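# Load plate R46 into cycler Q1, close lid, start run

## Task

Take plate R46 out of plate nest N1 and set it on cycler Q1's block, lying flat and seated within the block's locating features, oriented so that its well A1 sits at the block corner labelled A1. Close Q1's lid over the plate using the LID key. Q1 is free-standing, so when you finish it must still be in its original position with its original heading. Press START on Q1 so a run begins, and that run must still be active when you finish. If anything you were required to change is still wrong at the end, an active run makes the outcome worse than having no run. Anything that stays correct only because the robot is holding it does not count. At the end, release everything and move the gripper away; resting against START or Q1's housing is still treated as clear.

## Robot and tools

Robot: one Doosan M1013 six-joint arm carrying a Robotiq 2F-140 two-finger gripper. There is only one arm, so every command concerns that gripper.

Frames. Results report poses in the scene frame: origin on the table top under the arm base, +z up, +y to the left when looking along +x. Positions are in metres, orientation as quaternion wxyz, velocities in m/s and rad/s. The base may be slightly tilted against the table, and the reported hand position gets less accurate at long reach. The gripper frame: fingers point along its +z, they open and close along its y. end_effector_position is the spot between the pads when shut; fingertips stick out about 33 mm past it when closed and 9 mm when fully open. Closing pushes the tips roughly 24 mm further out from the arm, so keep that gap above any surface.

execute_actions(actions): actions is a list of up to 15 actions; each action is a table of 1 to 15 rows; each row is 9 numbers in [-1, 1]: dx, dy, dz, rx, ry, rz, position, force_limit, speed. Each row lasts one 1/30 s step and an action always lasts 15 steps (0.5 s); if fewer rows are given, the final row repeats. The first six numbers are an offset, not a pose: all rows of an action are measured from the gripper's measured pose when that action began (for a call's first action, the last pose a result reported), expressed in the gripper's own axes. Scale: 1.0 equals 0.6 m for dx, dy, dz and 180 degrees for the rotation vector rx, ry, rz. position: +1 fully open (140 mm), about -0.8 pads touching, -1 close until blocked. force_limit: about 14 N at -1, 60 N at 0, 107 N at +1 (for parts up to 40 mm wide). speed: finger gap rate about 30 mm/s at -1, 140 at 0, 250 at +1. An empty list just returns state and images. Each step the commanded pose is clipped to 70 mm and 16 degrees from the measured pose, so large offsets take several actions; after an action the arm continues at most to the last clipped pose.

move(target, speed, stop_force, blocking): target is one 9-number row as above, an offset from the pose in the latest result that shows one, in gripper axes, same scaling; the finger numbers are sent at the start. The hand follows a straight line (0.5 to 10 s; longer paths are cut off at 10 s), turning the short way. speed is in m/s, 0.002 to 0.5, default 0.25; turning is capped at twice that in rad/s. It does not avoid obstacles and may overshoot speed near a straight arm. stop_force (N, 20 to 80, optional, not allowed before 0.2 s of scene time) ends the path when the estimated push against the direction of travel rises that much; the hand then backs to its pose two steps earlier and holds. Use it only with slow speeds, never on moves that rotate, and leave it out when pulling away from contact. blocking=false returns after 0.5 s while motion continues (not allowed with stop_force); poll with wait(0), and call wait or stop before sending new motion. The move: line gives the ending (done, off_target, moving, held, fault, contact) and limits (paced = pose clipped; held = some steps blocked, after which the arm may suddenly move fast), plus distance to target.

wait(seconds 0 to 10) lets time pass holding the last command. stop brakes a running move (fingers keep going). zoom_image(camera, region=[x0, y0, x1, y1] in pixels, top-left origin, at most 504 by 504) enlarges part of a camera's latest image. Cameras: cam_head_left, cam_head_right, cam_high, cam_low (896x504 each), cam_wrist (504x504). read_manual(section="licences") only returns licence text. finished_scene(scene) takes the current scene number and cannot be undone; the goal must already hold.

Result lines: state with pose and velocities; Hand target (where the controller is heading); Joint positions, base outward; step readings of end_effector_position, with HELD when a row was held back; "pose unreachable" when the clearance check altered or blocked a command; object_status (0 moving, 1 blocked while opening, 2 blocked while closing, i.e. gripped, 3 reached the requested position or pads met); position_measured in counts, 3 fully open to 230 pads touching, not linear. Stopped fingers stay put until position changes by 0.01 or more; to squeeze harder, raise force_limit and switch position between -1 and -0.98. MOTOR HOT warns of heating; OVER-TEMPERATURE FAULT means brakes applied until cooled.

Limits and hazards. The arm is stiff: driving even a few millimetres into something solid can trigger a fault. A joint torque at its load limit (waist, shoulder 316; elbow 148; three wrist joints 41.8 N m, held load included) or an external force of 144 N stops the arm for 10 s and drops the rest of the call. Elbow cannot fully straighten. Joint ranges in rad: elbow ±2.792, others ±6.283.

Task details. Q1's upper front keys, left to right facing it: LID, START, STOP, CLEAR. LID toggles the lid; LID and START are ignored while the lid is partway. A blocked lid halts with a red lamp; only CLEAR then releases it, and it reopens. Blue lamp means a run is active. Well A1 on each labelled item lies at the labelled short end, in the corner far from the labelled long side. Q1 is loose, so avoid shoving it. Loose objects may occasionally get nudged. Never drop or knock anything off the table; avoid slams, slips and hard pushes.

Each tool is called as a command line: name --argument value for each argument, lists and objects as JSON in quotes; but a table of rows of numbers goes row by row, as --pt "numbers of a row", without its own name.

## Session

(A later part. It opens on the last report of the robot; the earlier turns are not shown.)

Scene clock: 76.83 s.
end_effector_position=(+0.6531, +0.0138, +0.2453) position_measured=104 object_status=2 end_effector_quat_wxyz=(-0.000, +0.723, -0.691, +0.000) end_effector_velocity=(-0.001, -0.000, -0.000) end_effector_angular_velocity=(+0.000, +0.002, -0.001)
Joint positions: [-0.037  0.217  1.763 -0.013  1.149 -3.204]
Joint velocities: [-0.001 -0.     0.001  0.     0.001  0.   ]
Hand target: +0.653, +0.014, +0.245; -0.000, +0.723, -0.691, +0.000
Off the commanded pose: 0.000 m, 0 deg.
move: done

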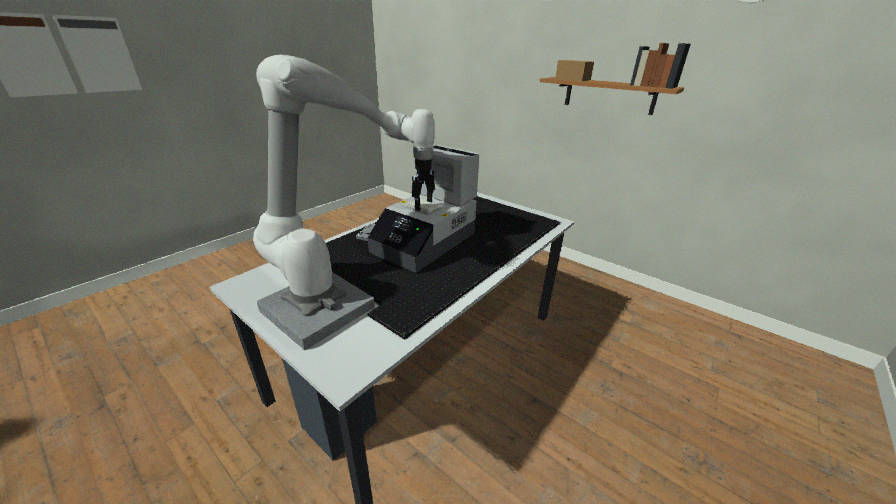

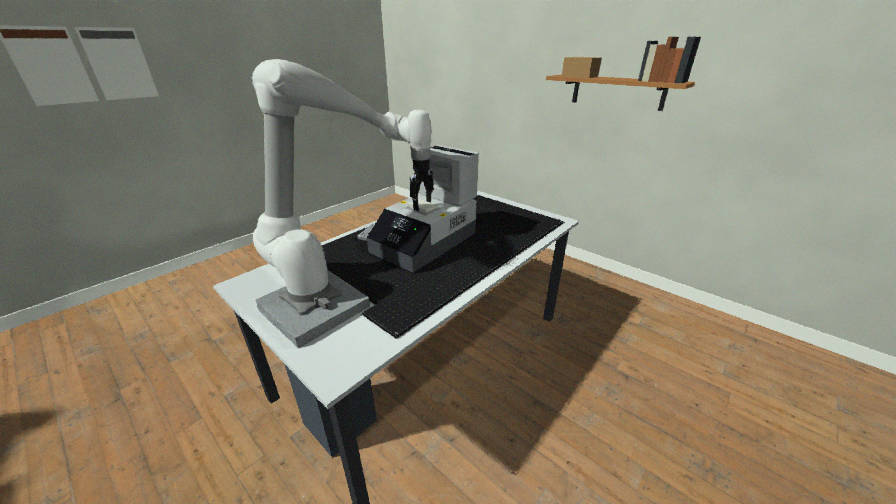

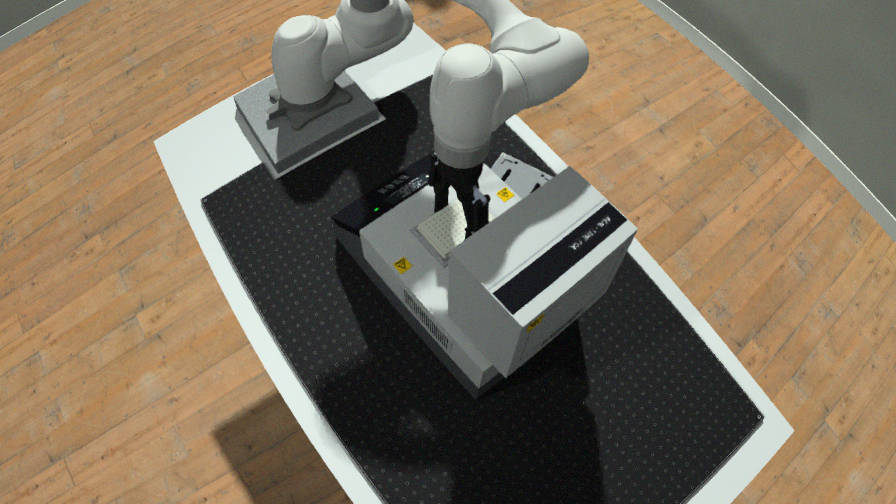

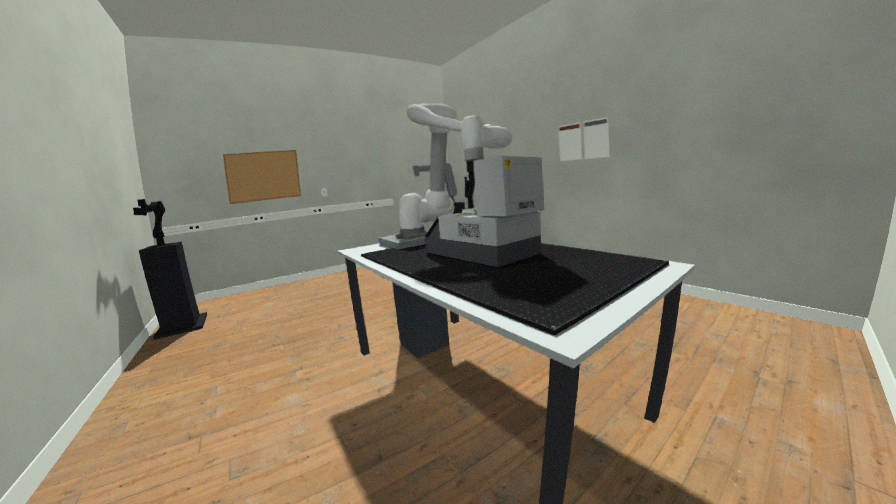

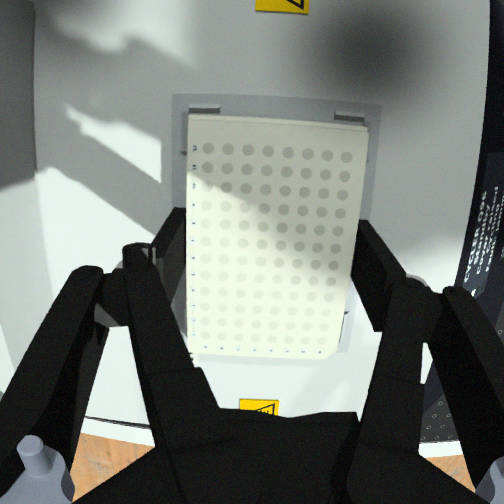

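move --target '[-0.0015,0,0,0,0,-0.004,-1,-0.3,-0.3]' --speed 0.02

move --target '[0,0,0.04,0,0,0,-1,-0.3,-0.3]' --speed 0.003 --stop_force 20

zoom_image --camera "cam_wrist" --region '[140, 80, 420, 380]'

Scene clock: 78.53 s.
end_effector_position=(+0.6530, +0.0147, +0.2453) position_measured=104 object_status=2 end_effector_quat_wxyz=(-0.000, +0.727, -0.686, +0.000) end_effector_velocity=(-0.001, +0.000, -0.001) end_effector_angular_velocity=(-0.000, +0.002, +0.000)
Joint positions: [-0.036  0.217  1.763 -0.013  1.149 -3.215]
Joint velocities: [ 0.     0.     0.002 -0.     0.     0.   ]
Hand target: +0.653, +0.015, +0.245; -0.000, +0.727, -0.686, +0.000
Off the commanded pose: 0.000 m, 0 deg.
move: done

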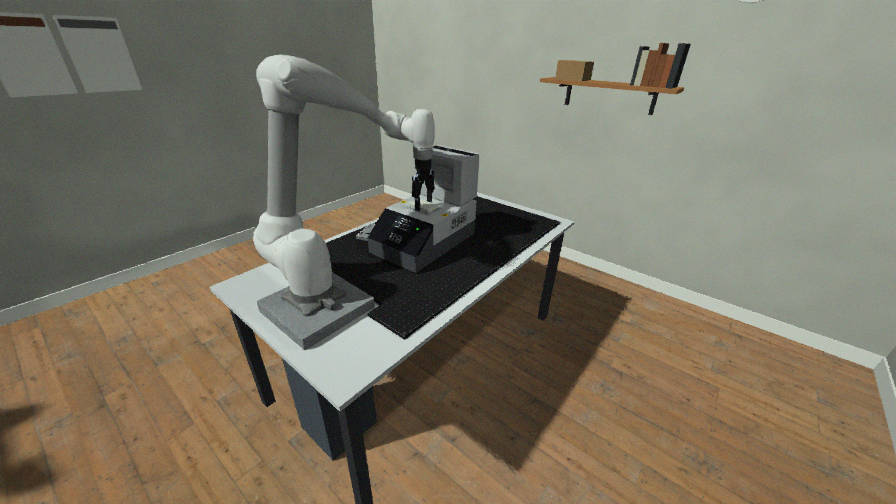

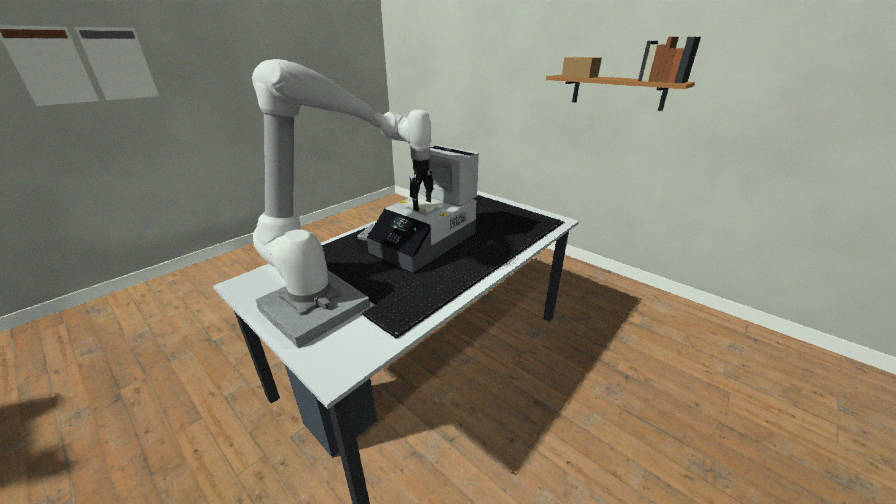

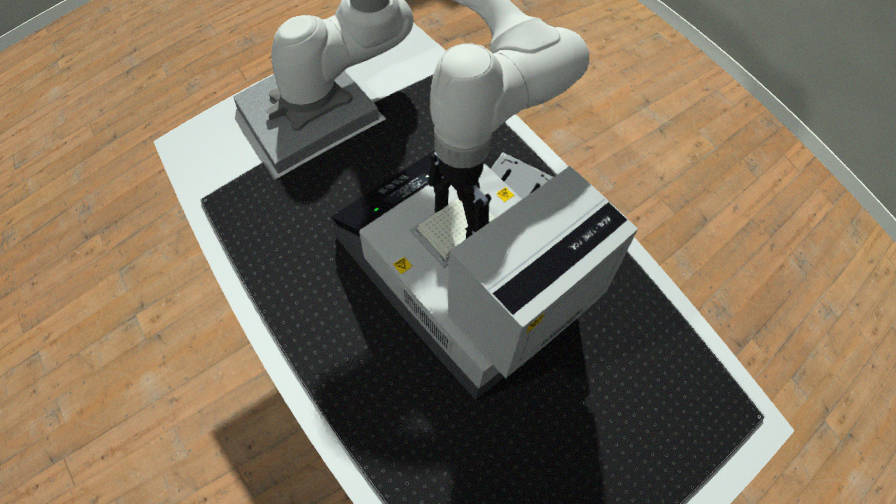

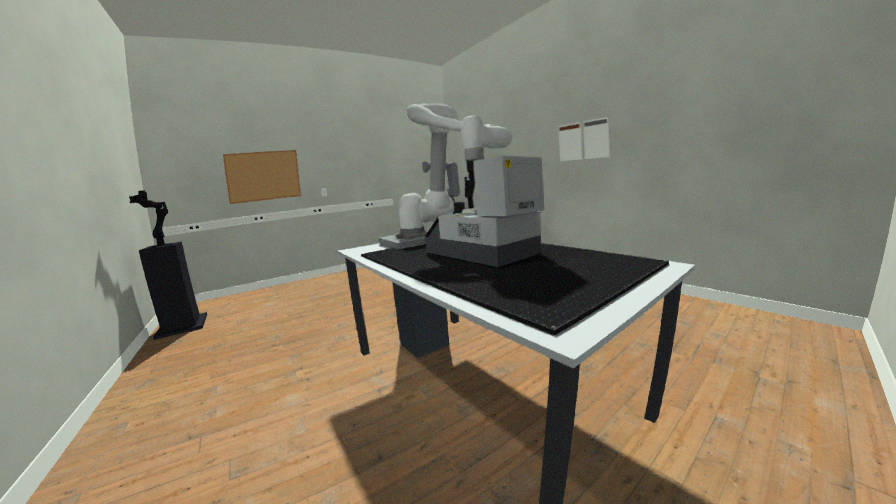

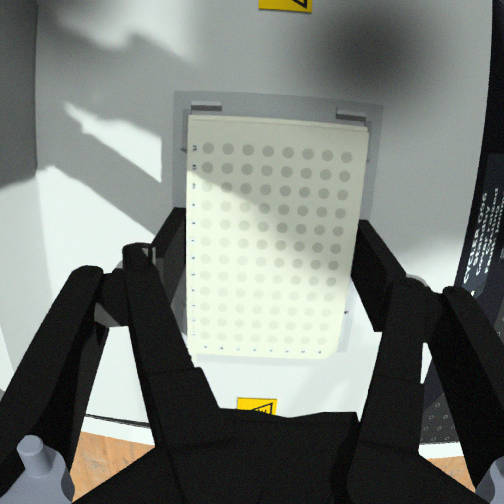

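Scene clock: 79.63 s.
end_effector_position=(+0.6530, +0.0147, +0.2429) position_measured=104 object_status=2 end_effector_quat_wxyz=(-0.000, +0.727, -0.686, +0.000) end_effector_velocity=(-0.000, +0.000, +0.001) end_effector_angular_velocity=(+0.000, -0.000, +0.000)
Joint positions: [-0.036  0.218  1.766 -0.013  1.145 -3.215]
Joint velocities: [ 0.    -0.001 -0.001  0.     0.001 -0.   ]
Hand target: +0.653, +0.015, +0.243; -0.000, +0.727, -0.686, +0.000
Off the commanded pose: 0.022 m, 0 deg.
move: contact

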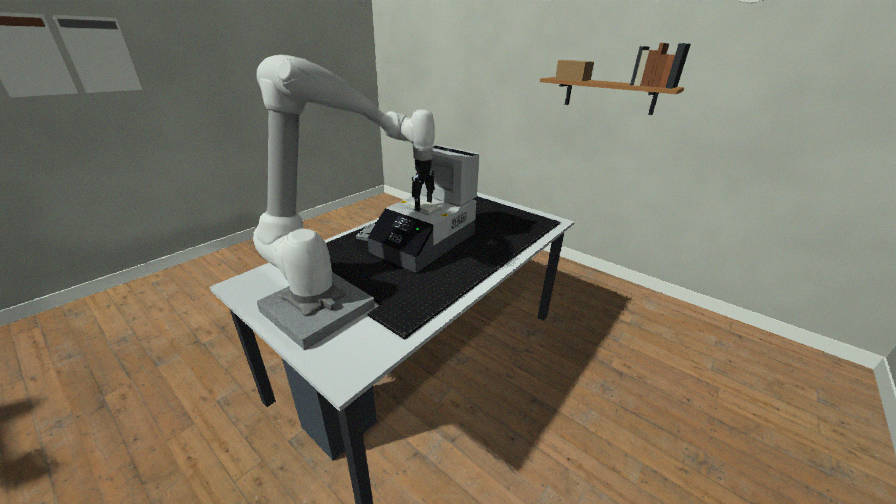

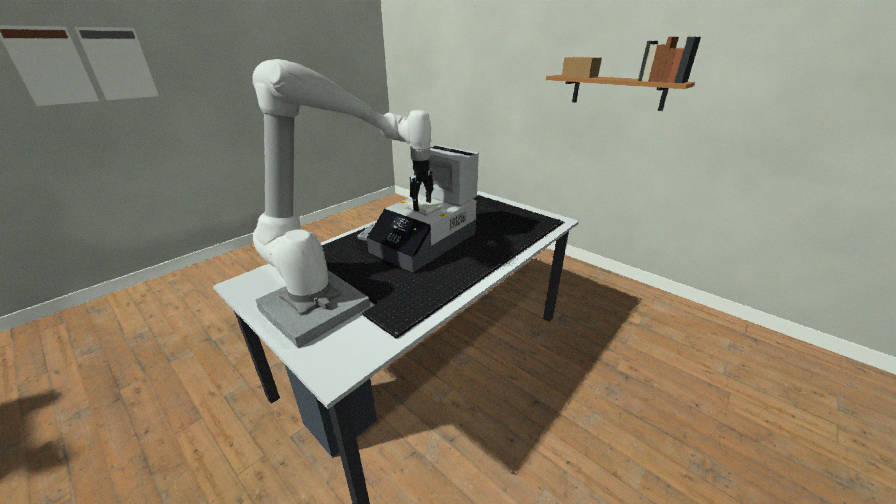

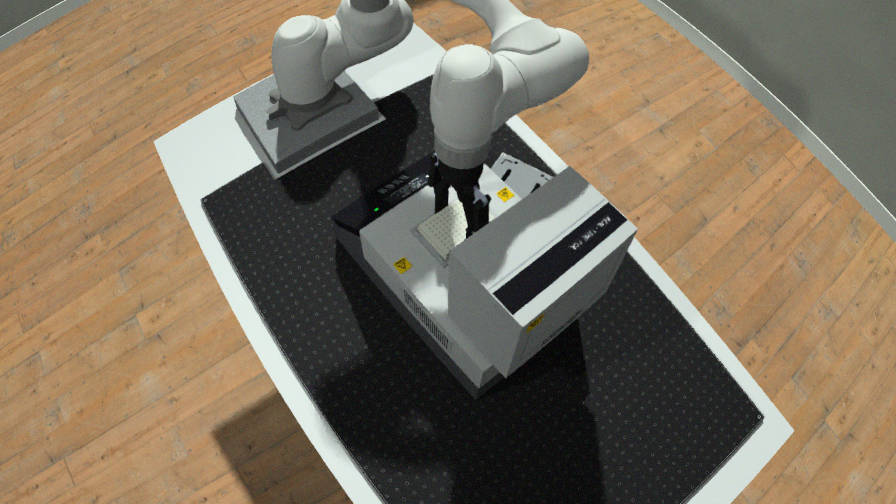

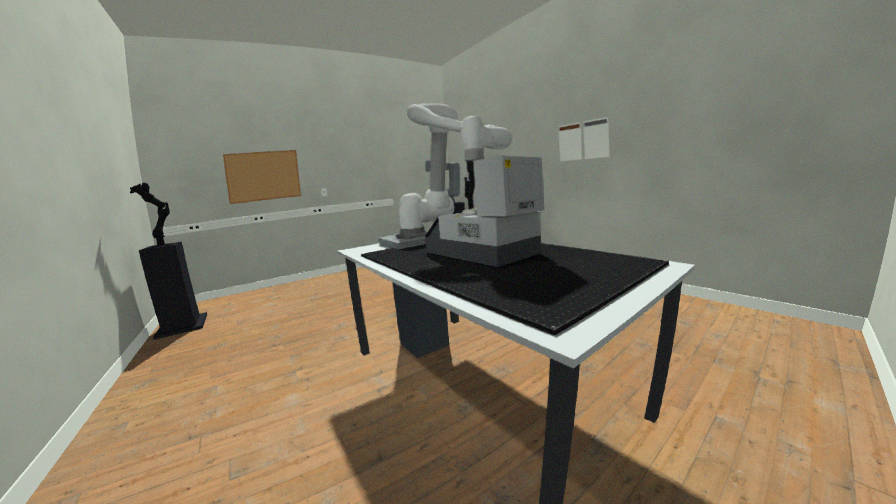

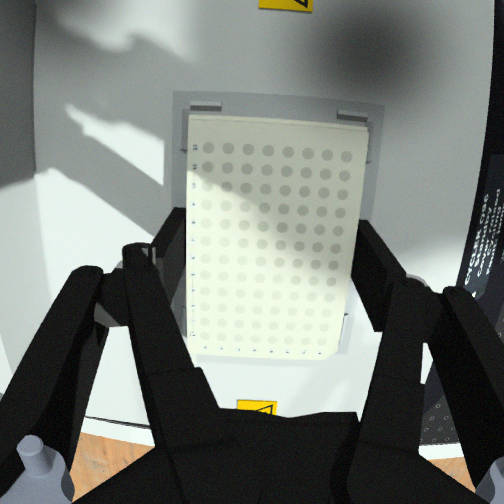

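Region (140, 80, 420, 380) of cam_wrist's 504x504 image, scaled by 1.680, with more detail than that image has; it fills the left 470 columns of this view, and the rest is white.

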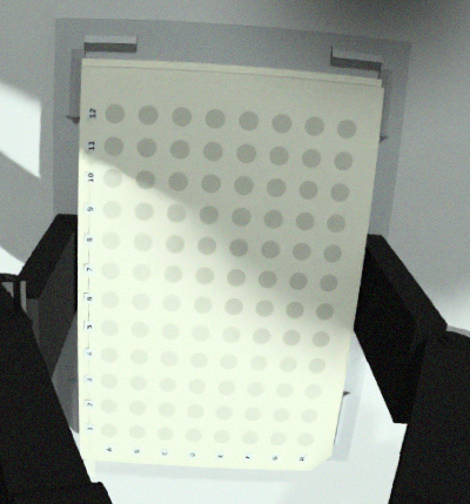

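execute_actions --actions '[[[0,0,-0.001,0,0,0,0.5,-0.3,-0.5]],[[0,0,0,0,0,0,0.5,-0.3,-0.5]]]'

Scene clock: 80.90 s.
end_effector_position=(+0.6530, +0.0147, +0.2434) position_measured=66 object_status=3 end_effector_quat_wxyz=(-0.000, +0.727, -0.686, +0.000) end_effector_velocity=(-0.000, +0.001, +0.000) end_effector_angular_velocity=(+0.001, -0.000, +0.001)
Joint positions: [-0.036  0.218  1.766 -0.013  1.146 -3.215]
Joint velocities: [ 0.001 -0.     0.     0.001 -0.    -0.   ]
Hand target: +0.653, +0.015, +0.243; -0.000, +0.727, -0.686, +0.000
Off the commanded pose: 0.000 m, 0 deg.
Step readings (end_effector_position; steps 1 to 15: 1st action; 16 to 30: 2nd action):
0: (+0.6530, +0.0147, +0.2430)
1: (+0.6530, +0.0147, +0.2430)
2: (+0.6529, +0.0147, +0.2430)
4: (+0.6529, +0.0147, +0.2431)
8: (+0.6530, +0.0147, +0.2433)
15: (+0.6530, +0.0147, +0.2434)
16: (+0.6530, +0.0147, +0.2434)
17: (+0.6530, +0.0147, +0.2434)
19: (+0.6530, +0.0147, +0.2434)
23: (+0.6530, +0.0147, +0.2434)
30: end_effector_position above

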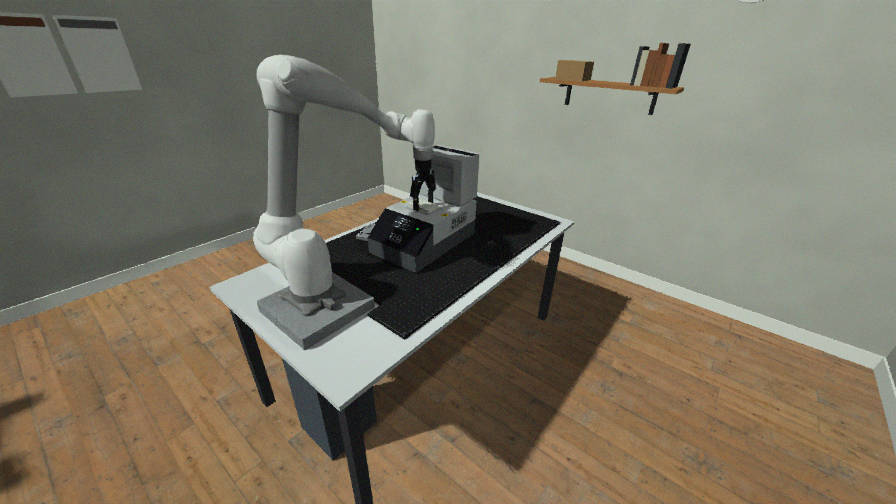

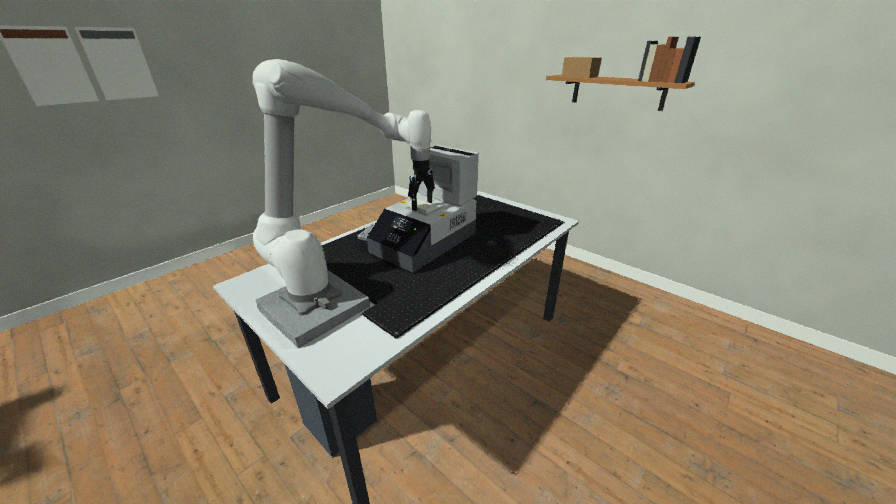

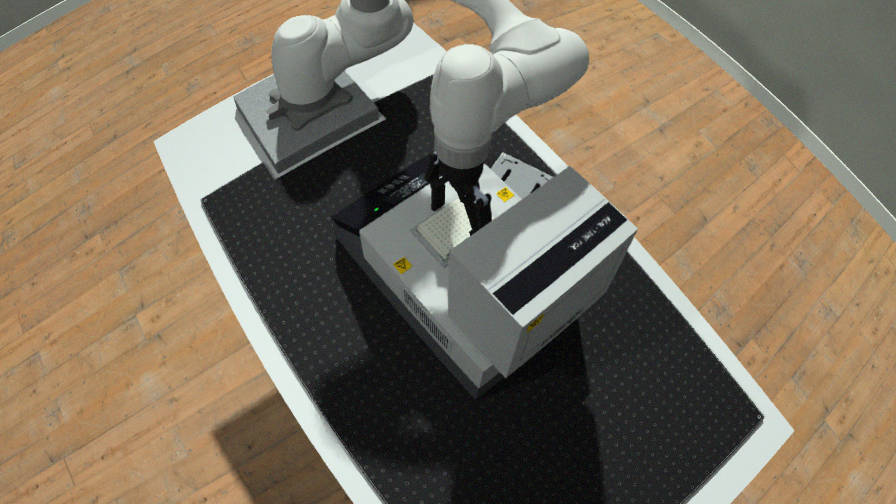

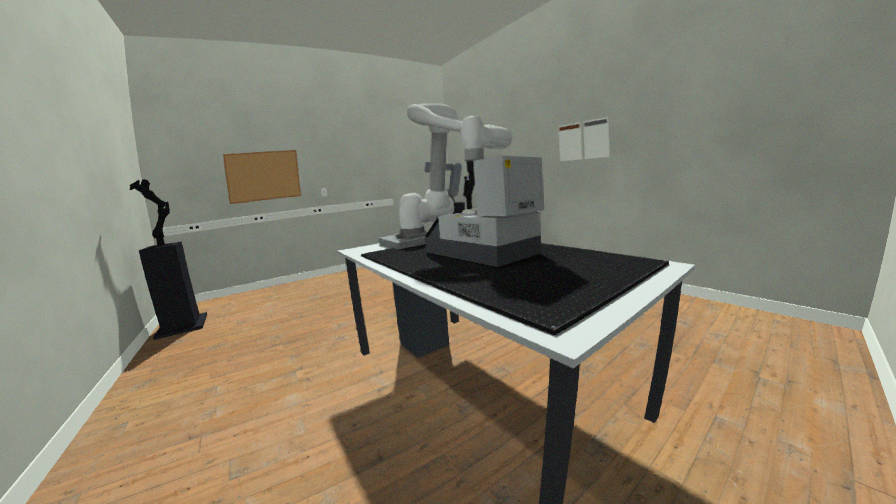

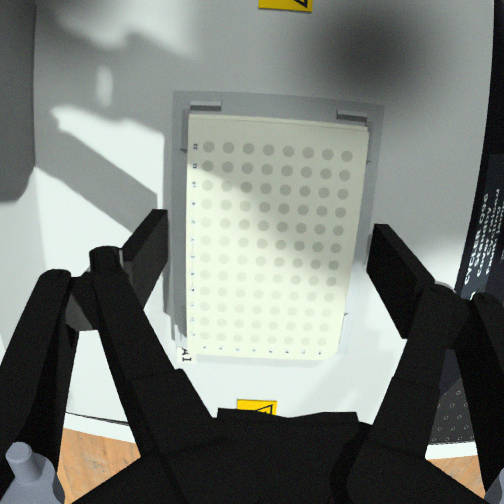

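move --target '[0,0,-0.1,0,0,0,0.5,-0.3,-0.5]' --speed 0.1

zoom_image --camera "cam_wrist" --region '[100, 60, 420, 400]'

Scene clock: 82.07 s.
end_effector_position=(+0.6530, +0.0147, +0.3034) position_measured=66 object_status=3 end_effector_quat_wxyz=(-0.000, +0.727, -0.686, +0.000) end_effector_velocity=(+0.000, -0.000, +0.000) end_effector_angular_velocity=(-0.000, +0.000, +0.001)
Joint positions: [-0.035  0.182  1.695 -0.012  1.252 -3.216]
Joint velocities: [-0.     0.    -0.001 -0.     0.001 -0.001]
Hand target: +0.653, +0.015, +0.303; +0.000, +0.727, -0.686, +0.000
Off the commanded pose: 0.000 m, 0 deg.
move: done

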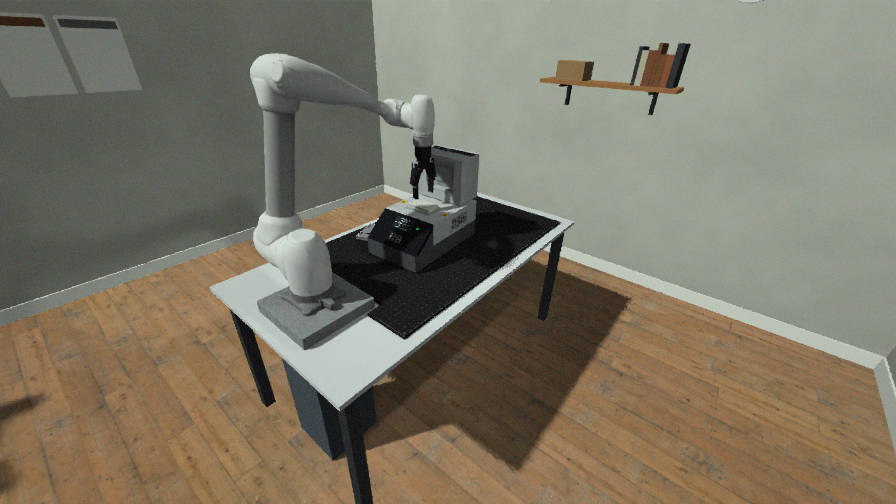

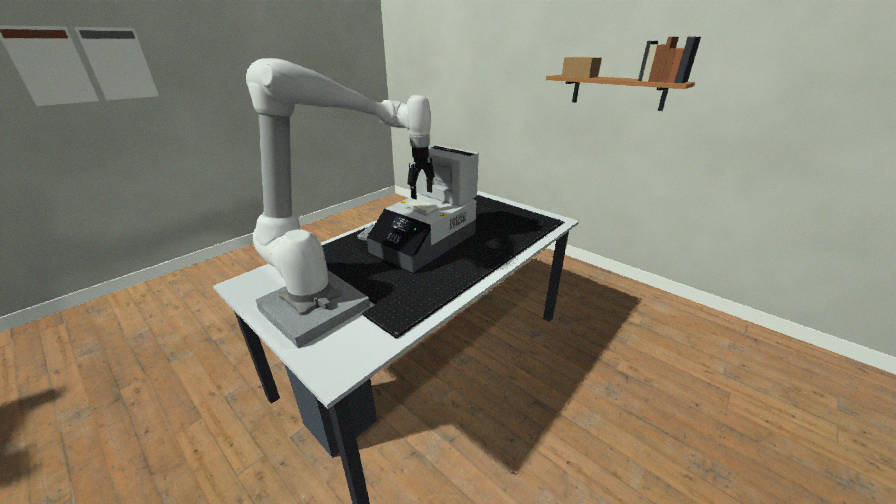

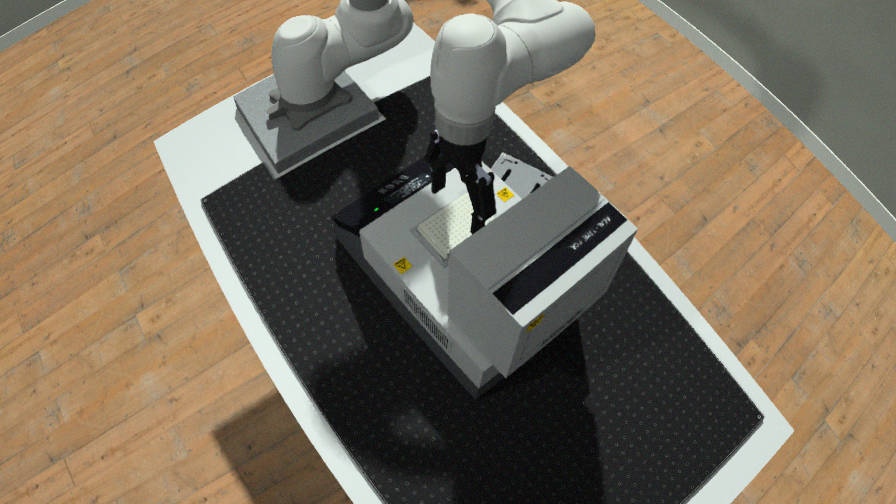

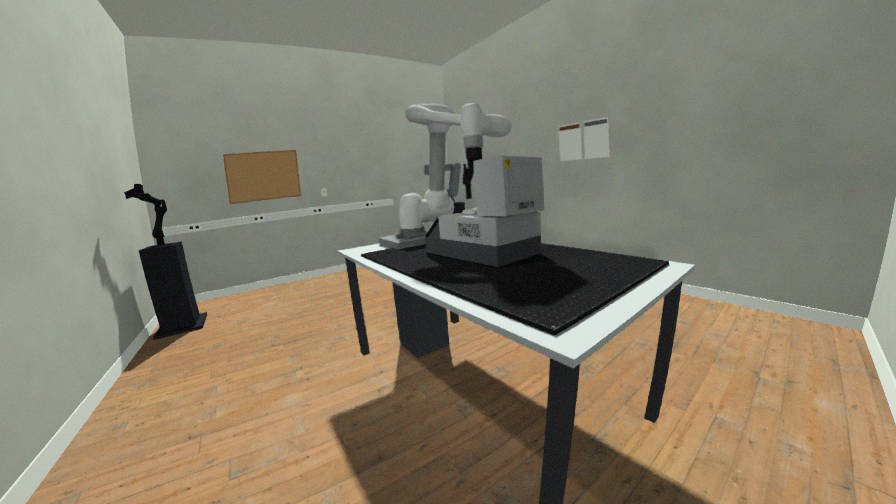

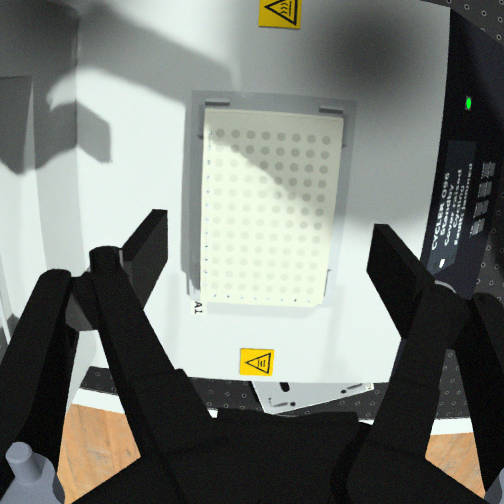

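Region (100, 60, 420, 400) of cam_wrist's 504x504 image, scaled by 1.482, with more detail than that image has; it fills the left 474 columns of this view, and the rest is white.

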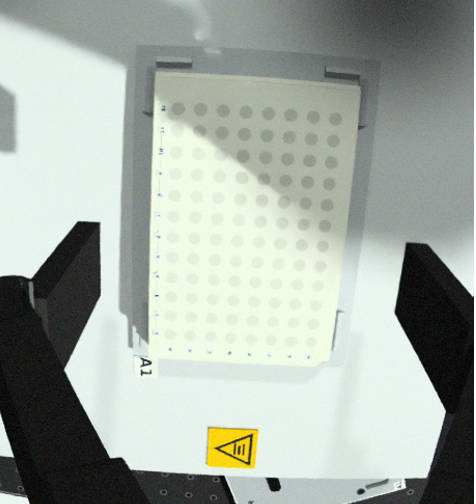

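move --target '[-0.0462,0.361,0.089,0,0,0.518,-1,-0.3,0.3]' --speed 0.2

Scene clock: 90.20 s.
end_effector_position=(+0.4352, +0.0301, +0.2502) position_measured=232 object_status=3 end_effector_quat_wxyz=(+0.000, -0.001, +1.000, -0.000) end_effector_velocity=(-0.000, +0.000, +0.000) end_effector_angular_velocity=(+0.000, +0.001, +0.000)
Joint positions: [-0.011 -0.131  2.124 -0.013  1.136 -1.562]
Joint velocities: [ 0.     0.    -0.     0.     0.001 -0.   ]
Hand target: +0.435, +0.030, +0.250; +0.000, -0.001, +1.000, -0.000
Off the commanded pose: 0.000 m, 0 deg.
move: done

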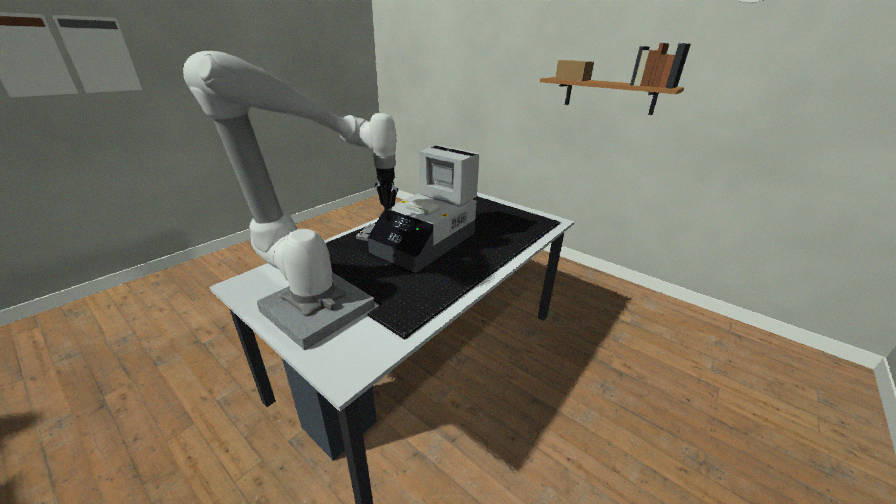

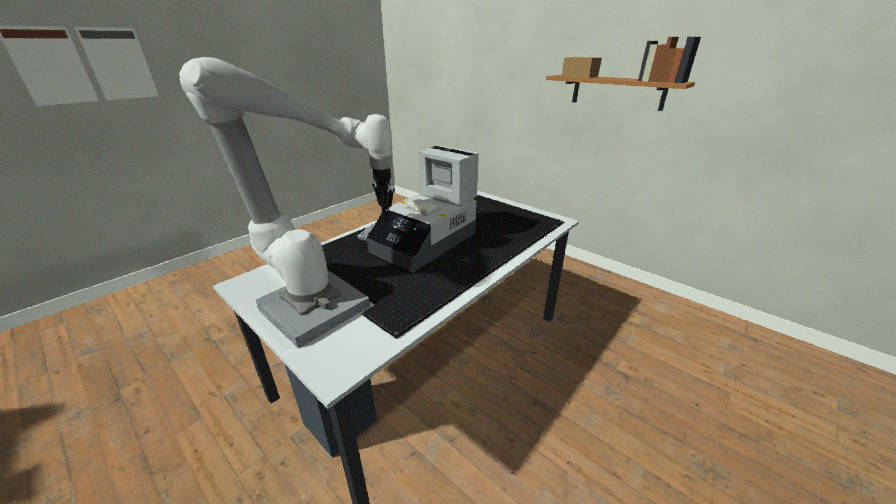

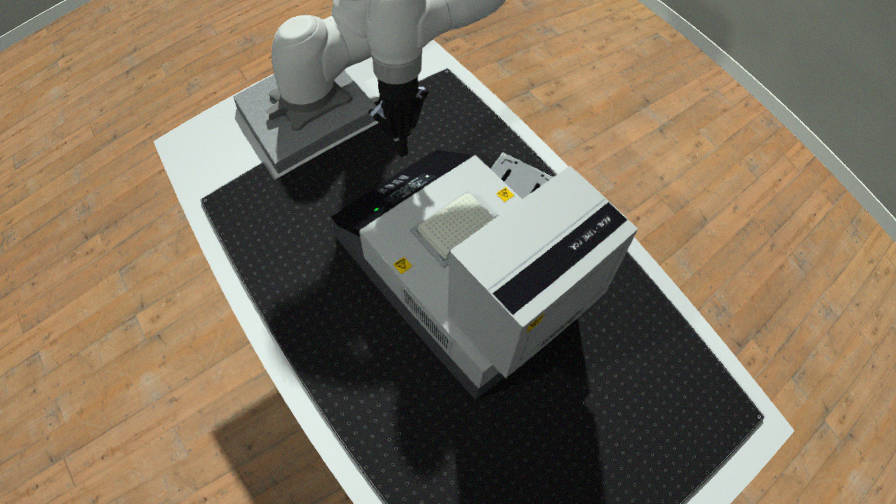

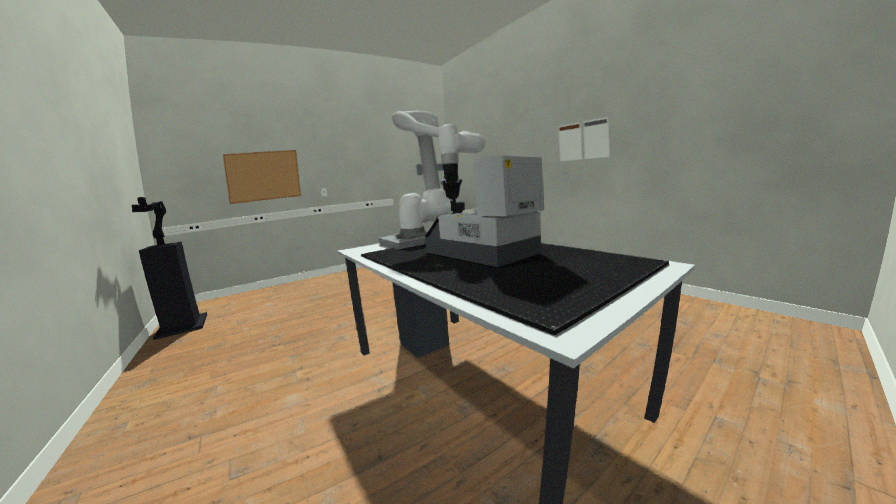

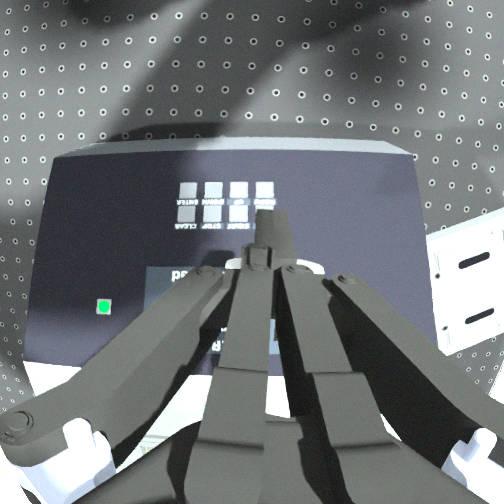

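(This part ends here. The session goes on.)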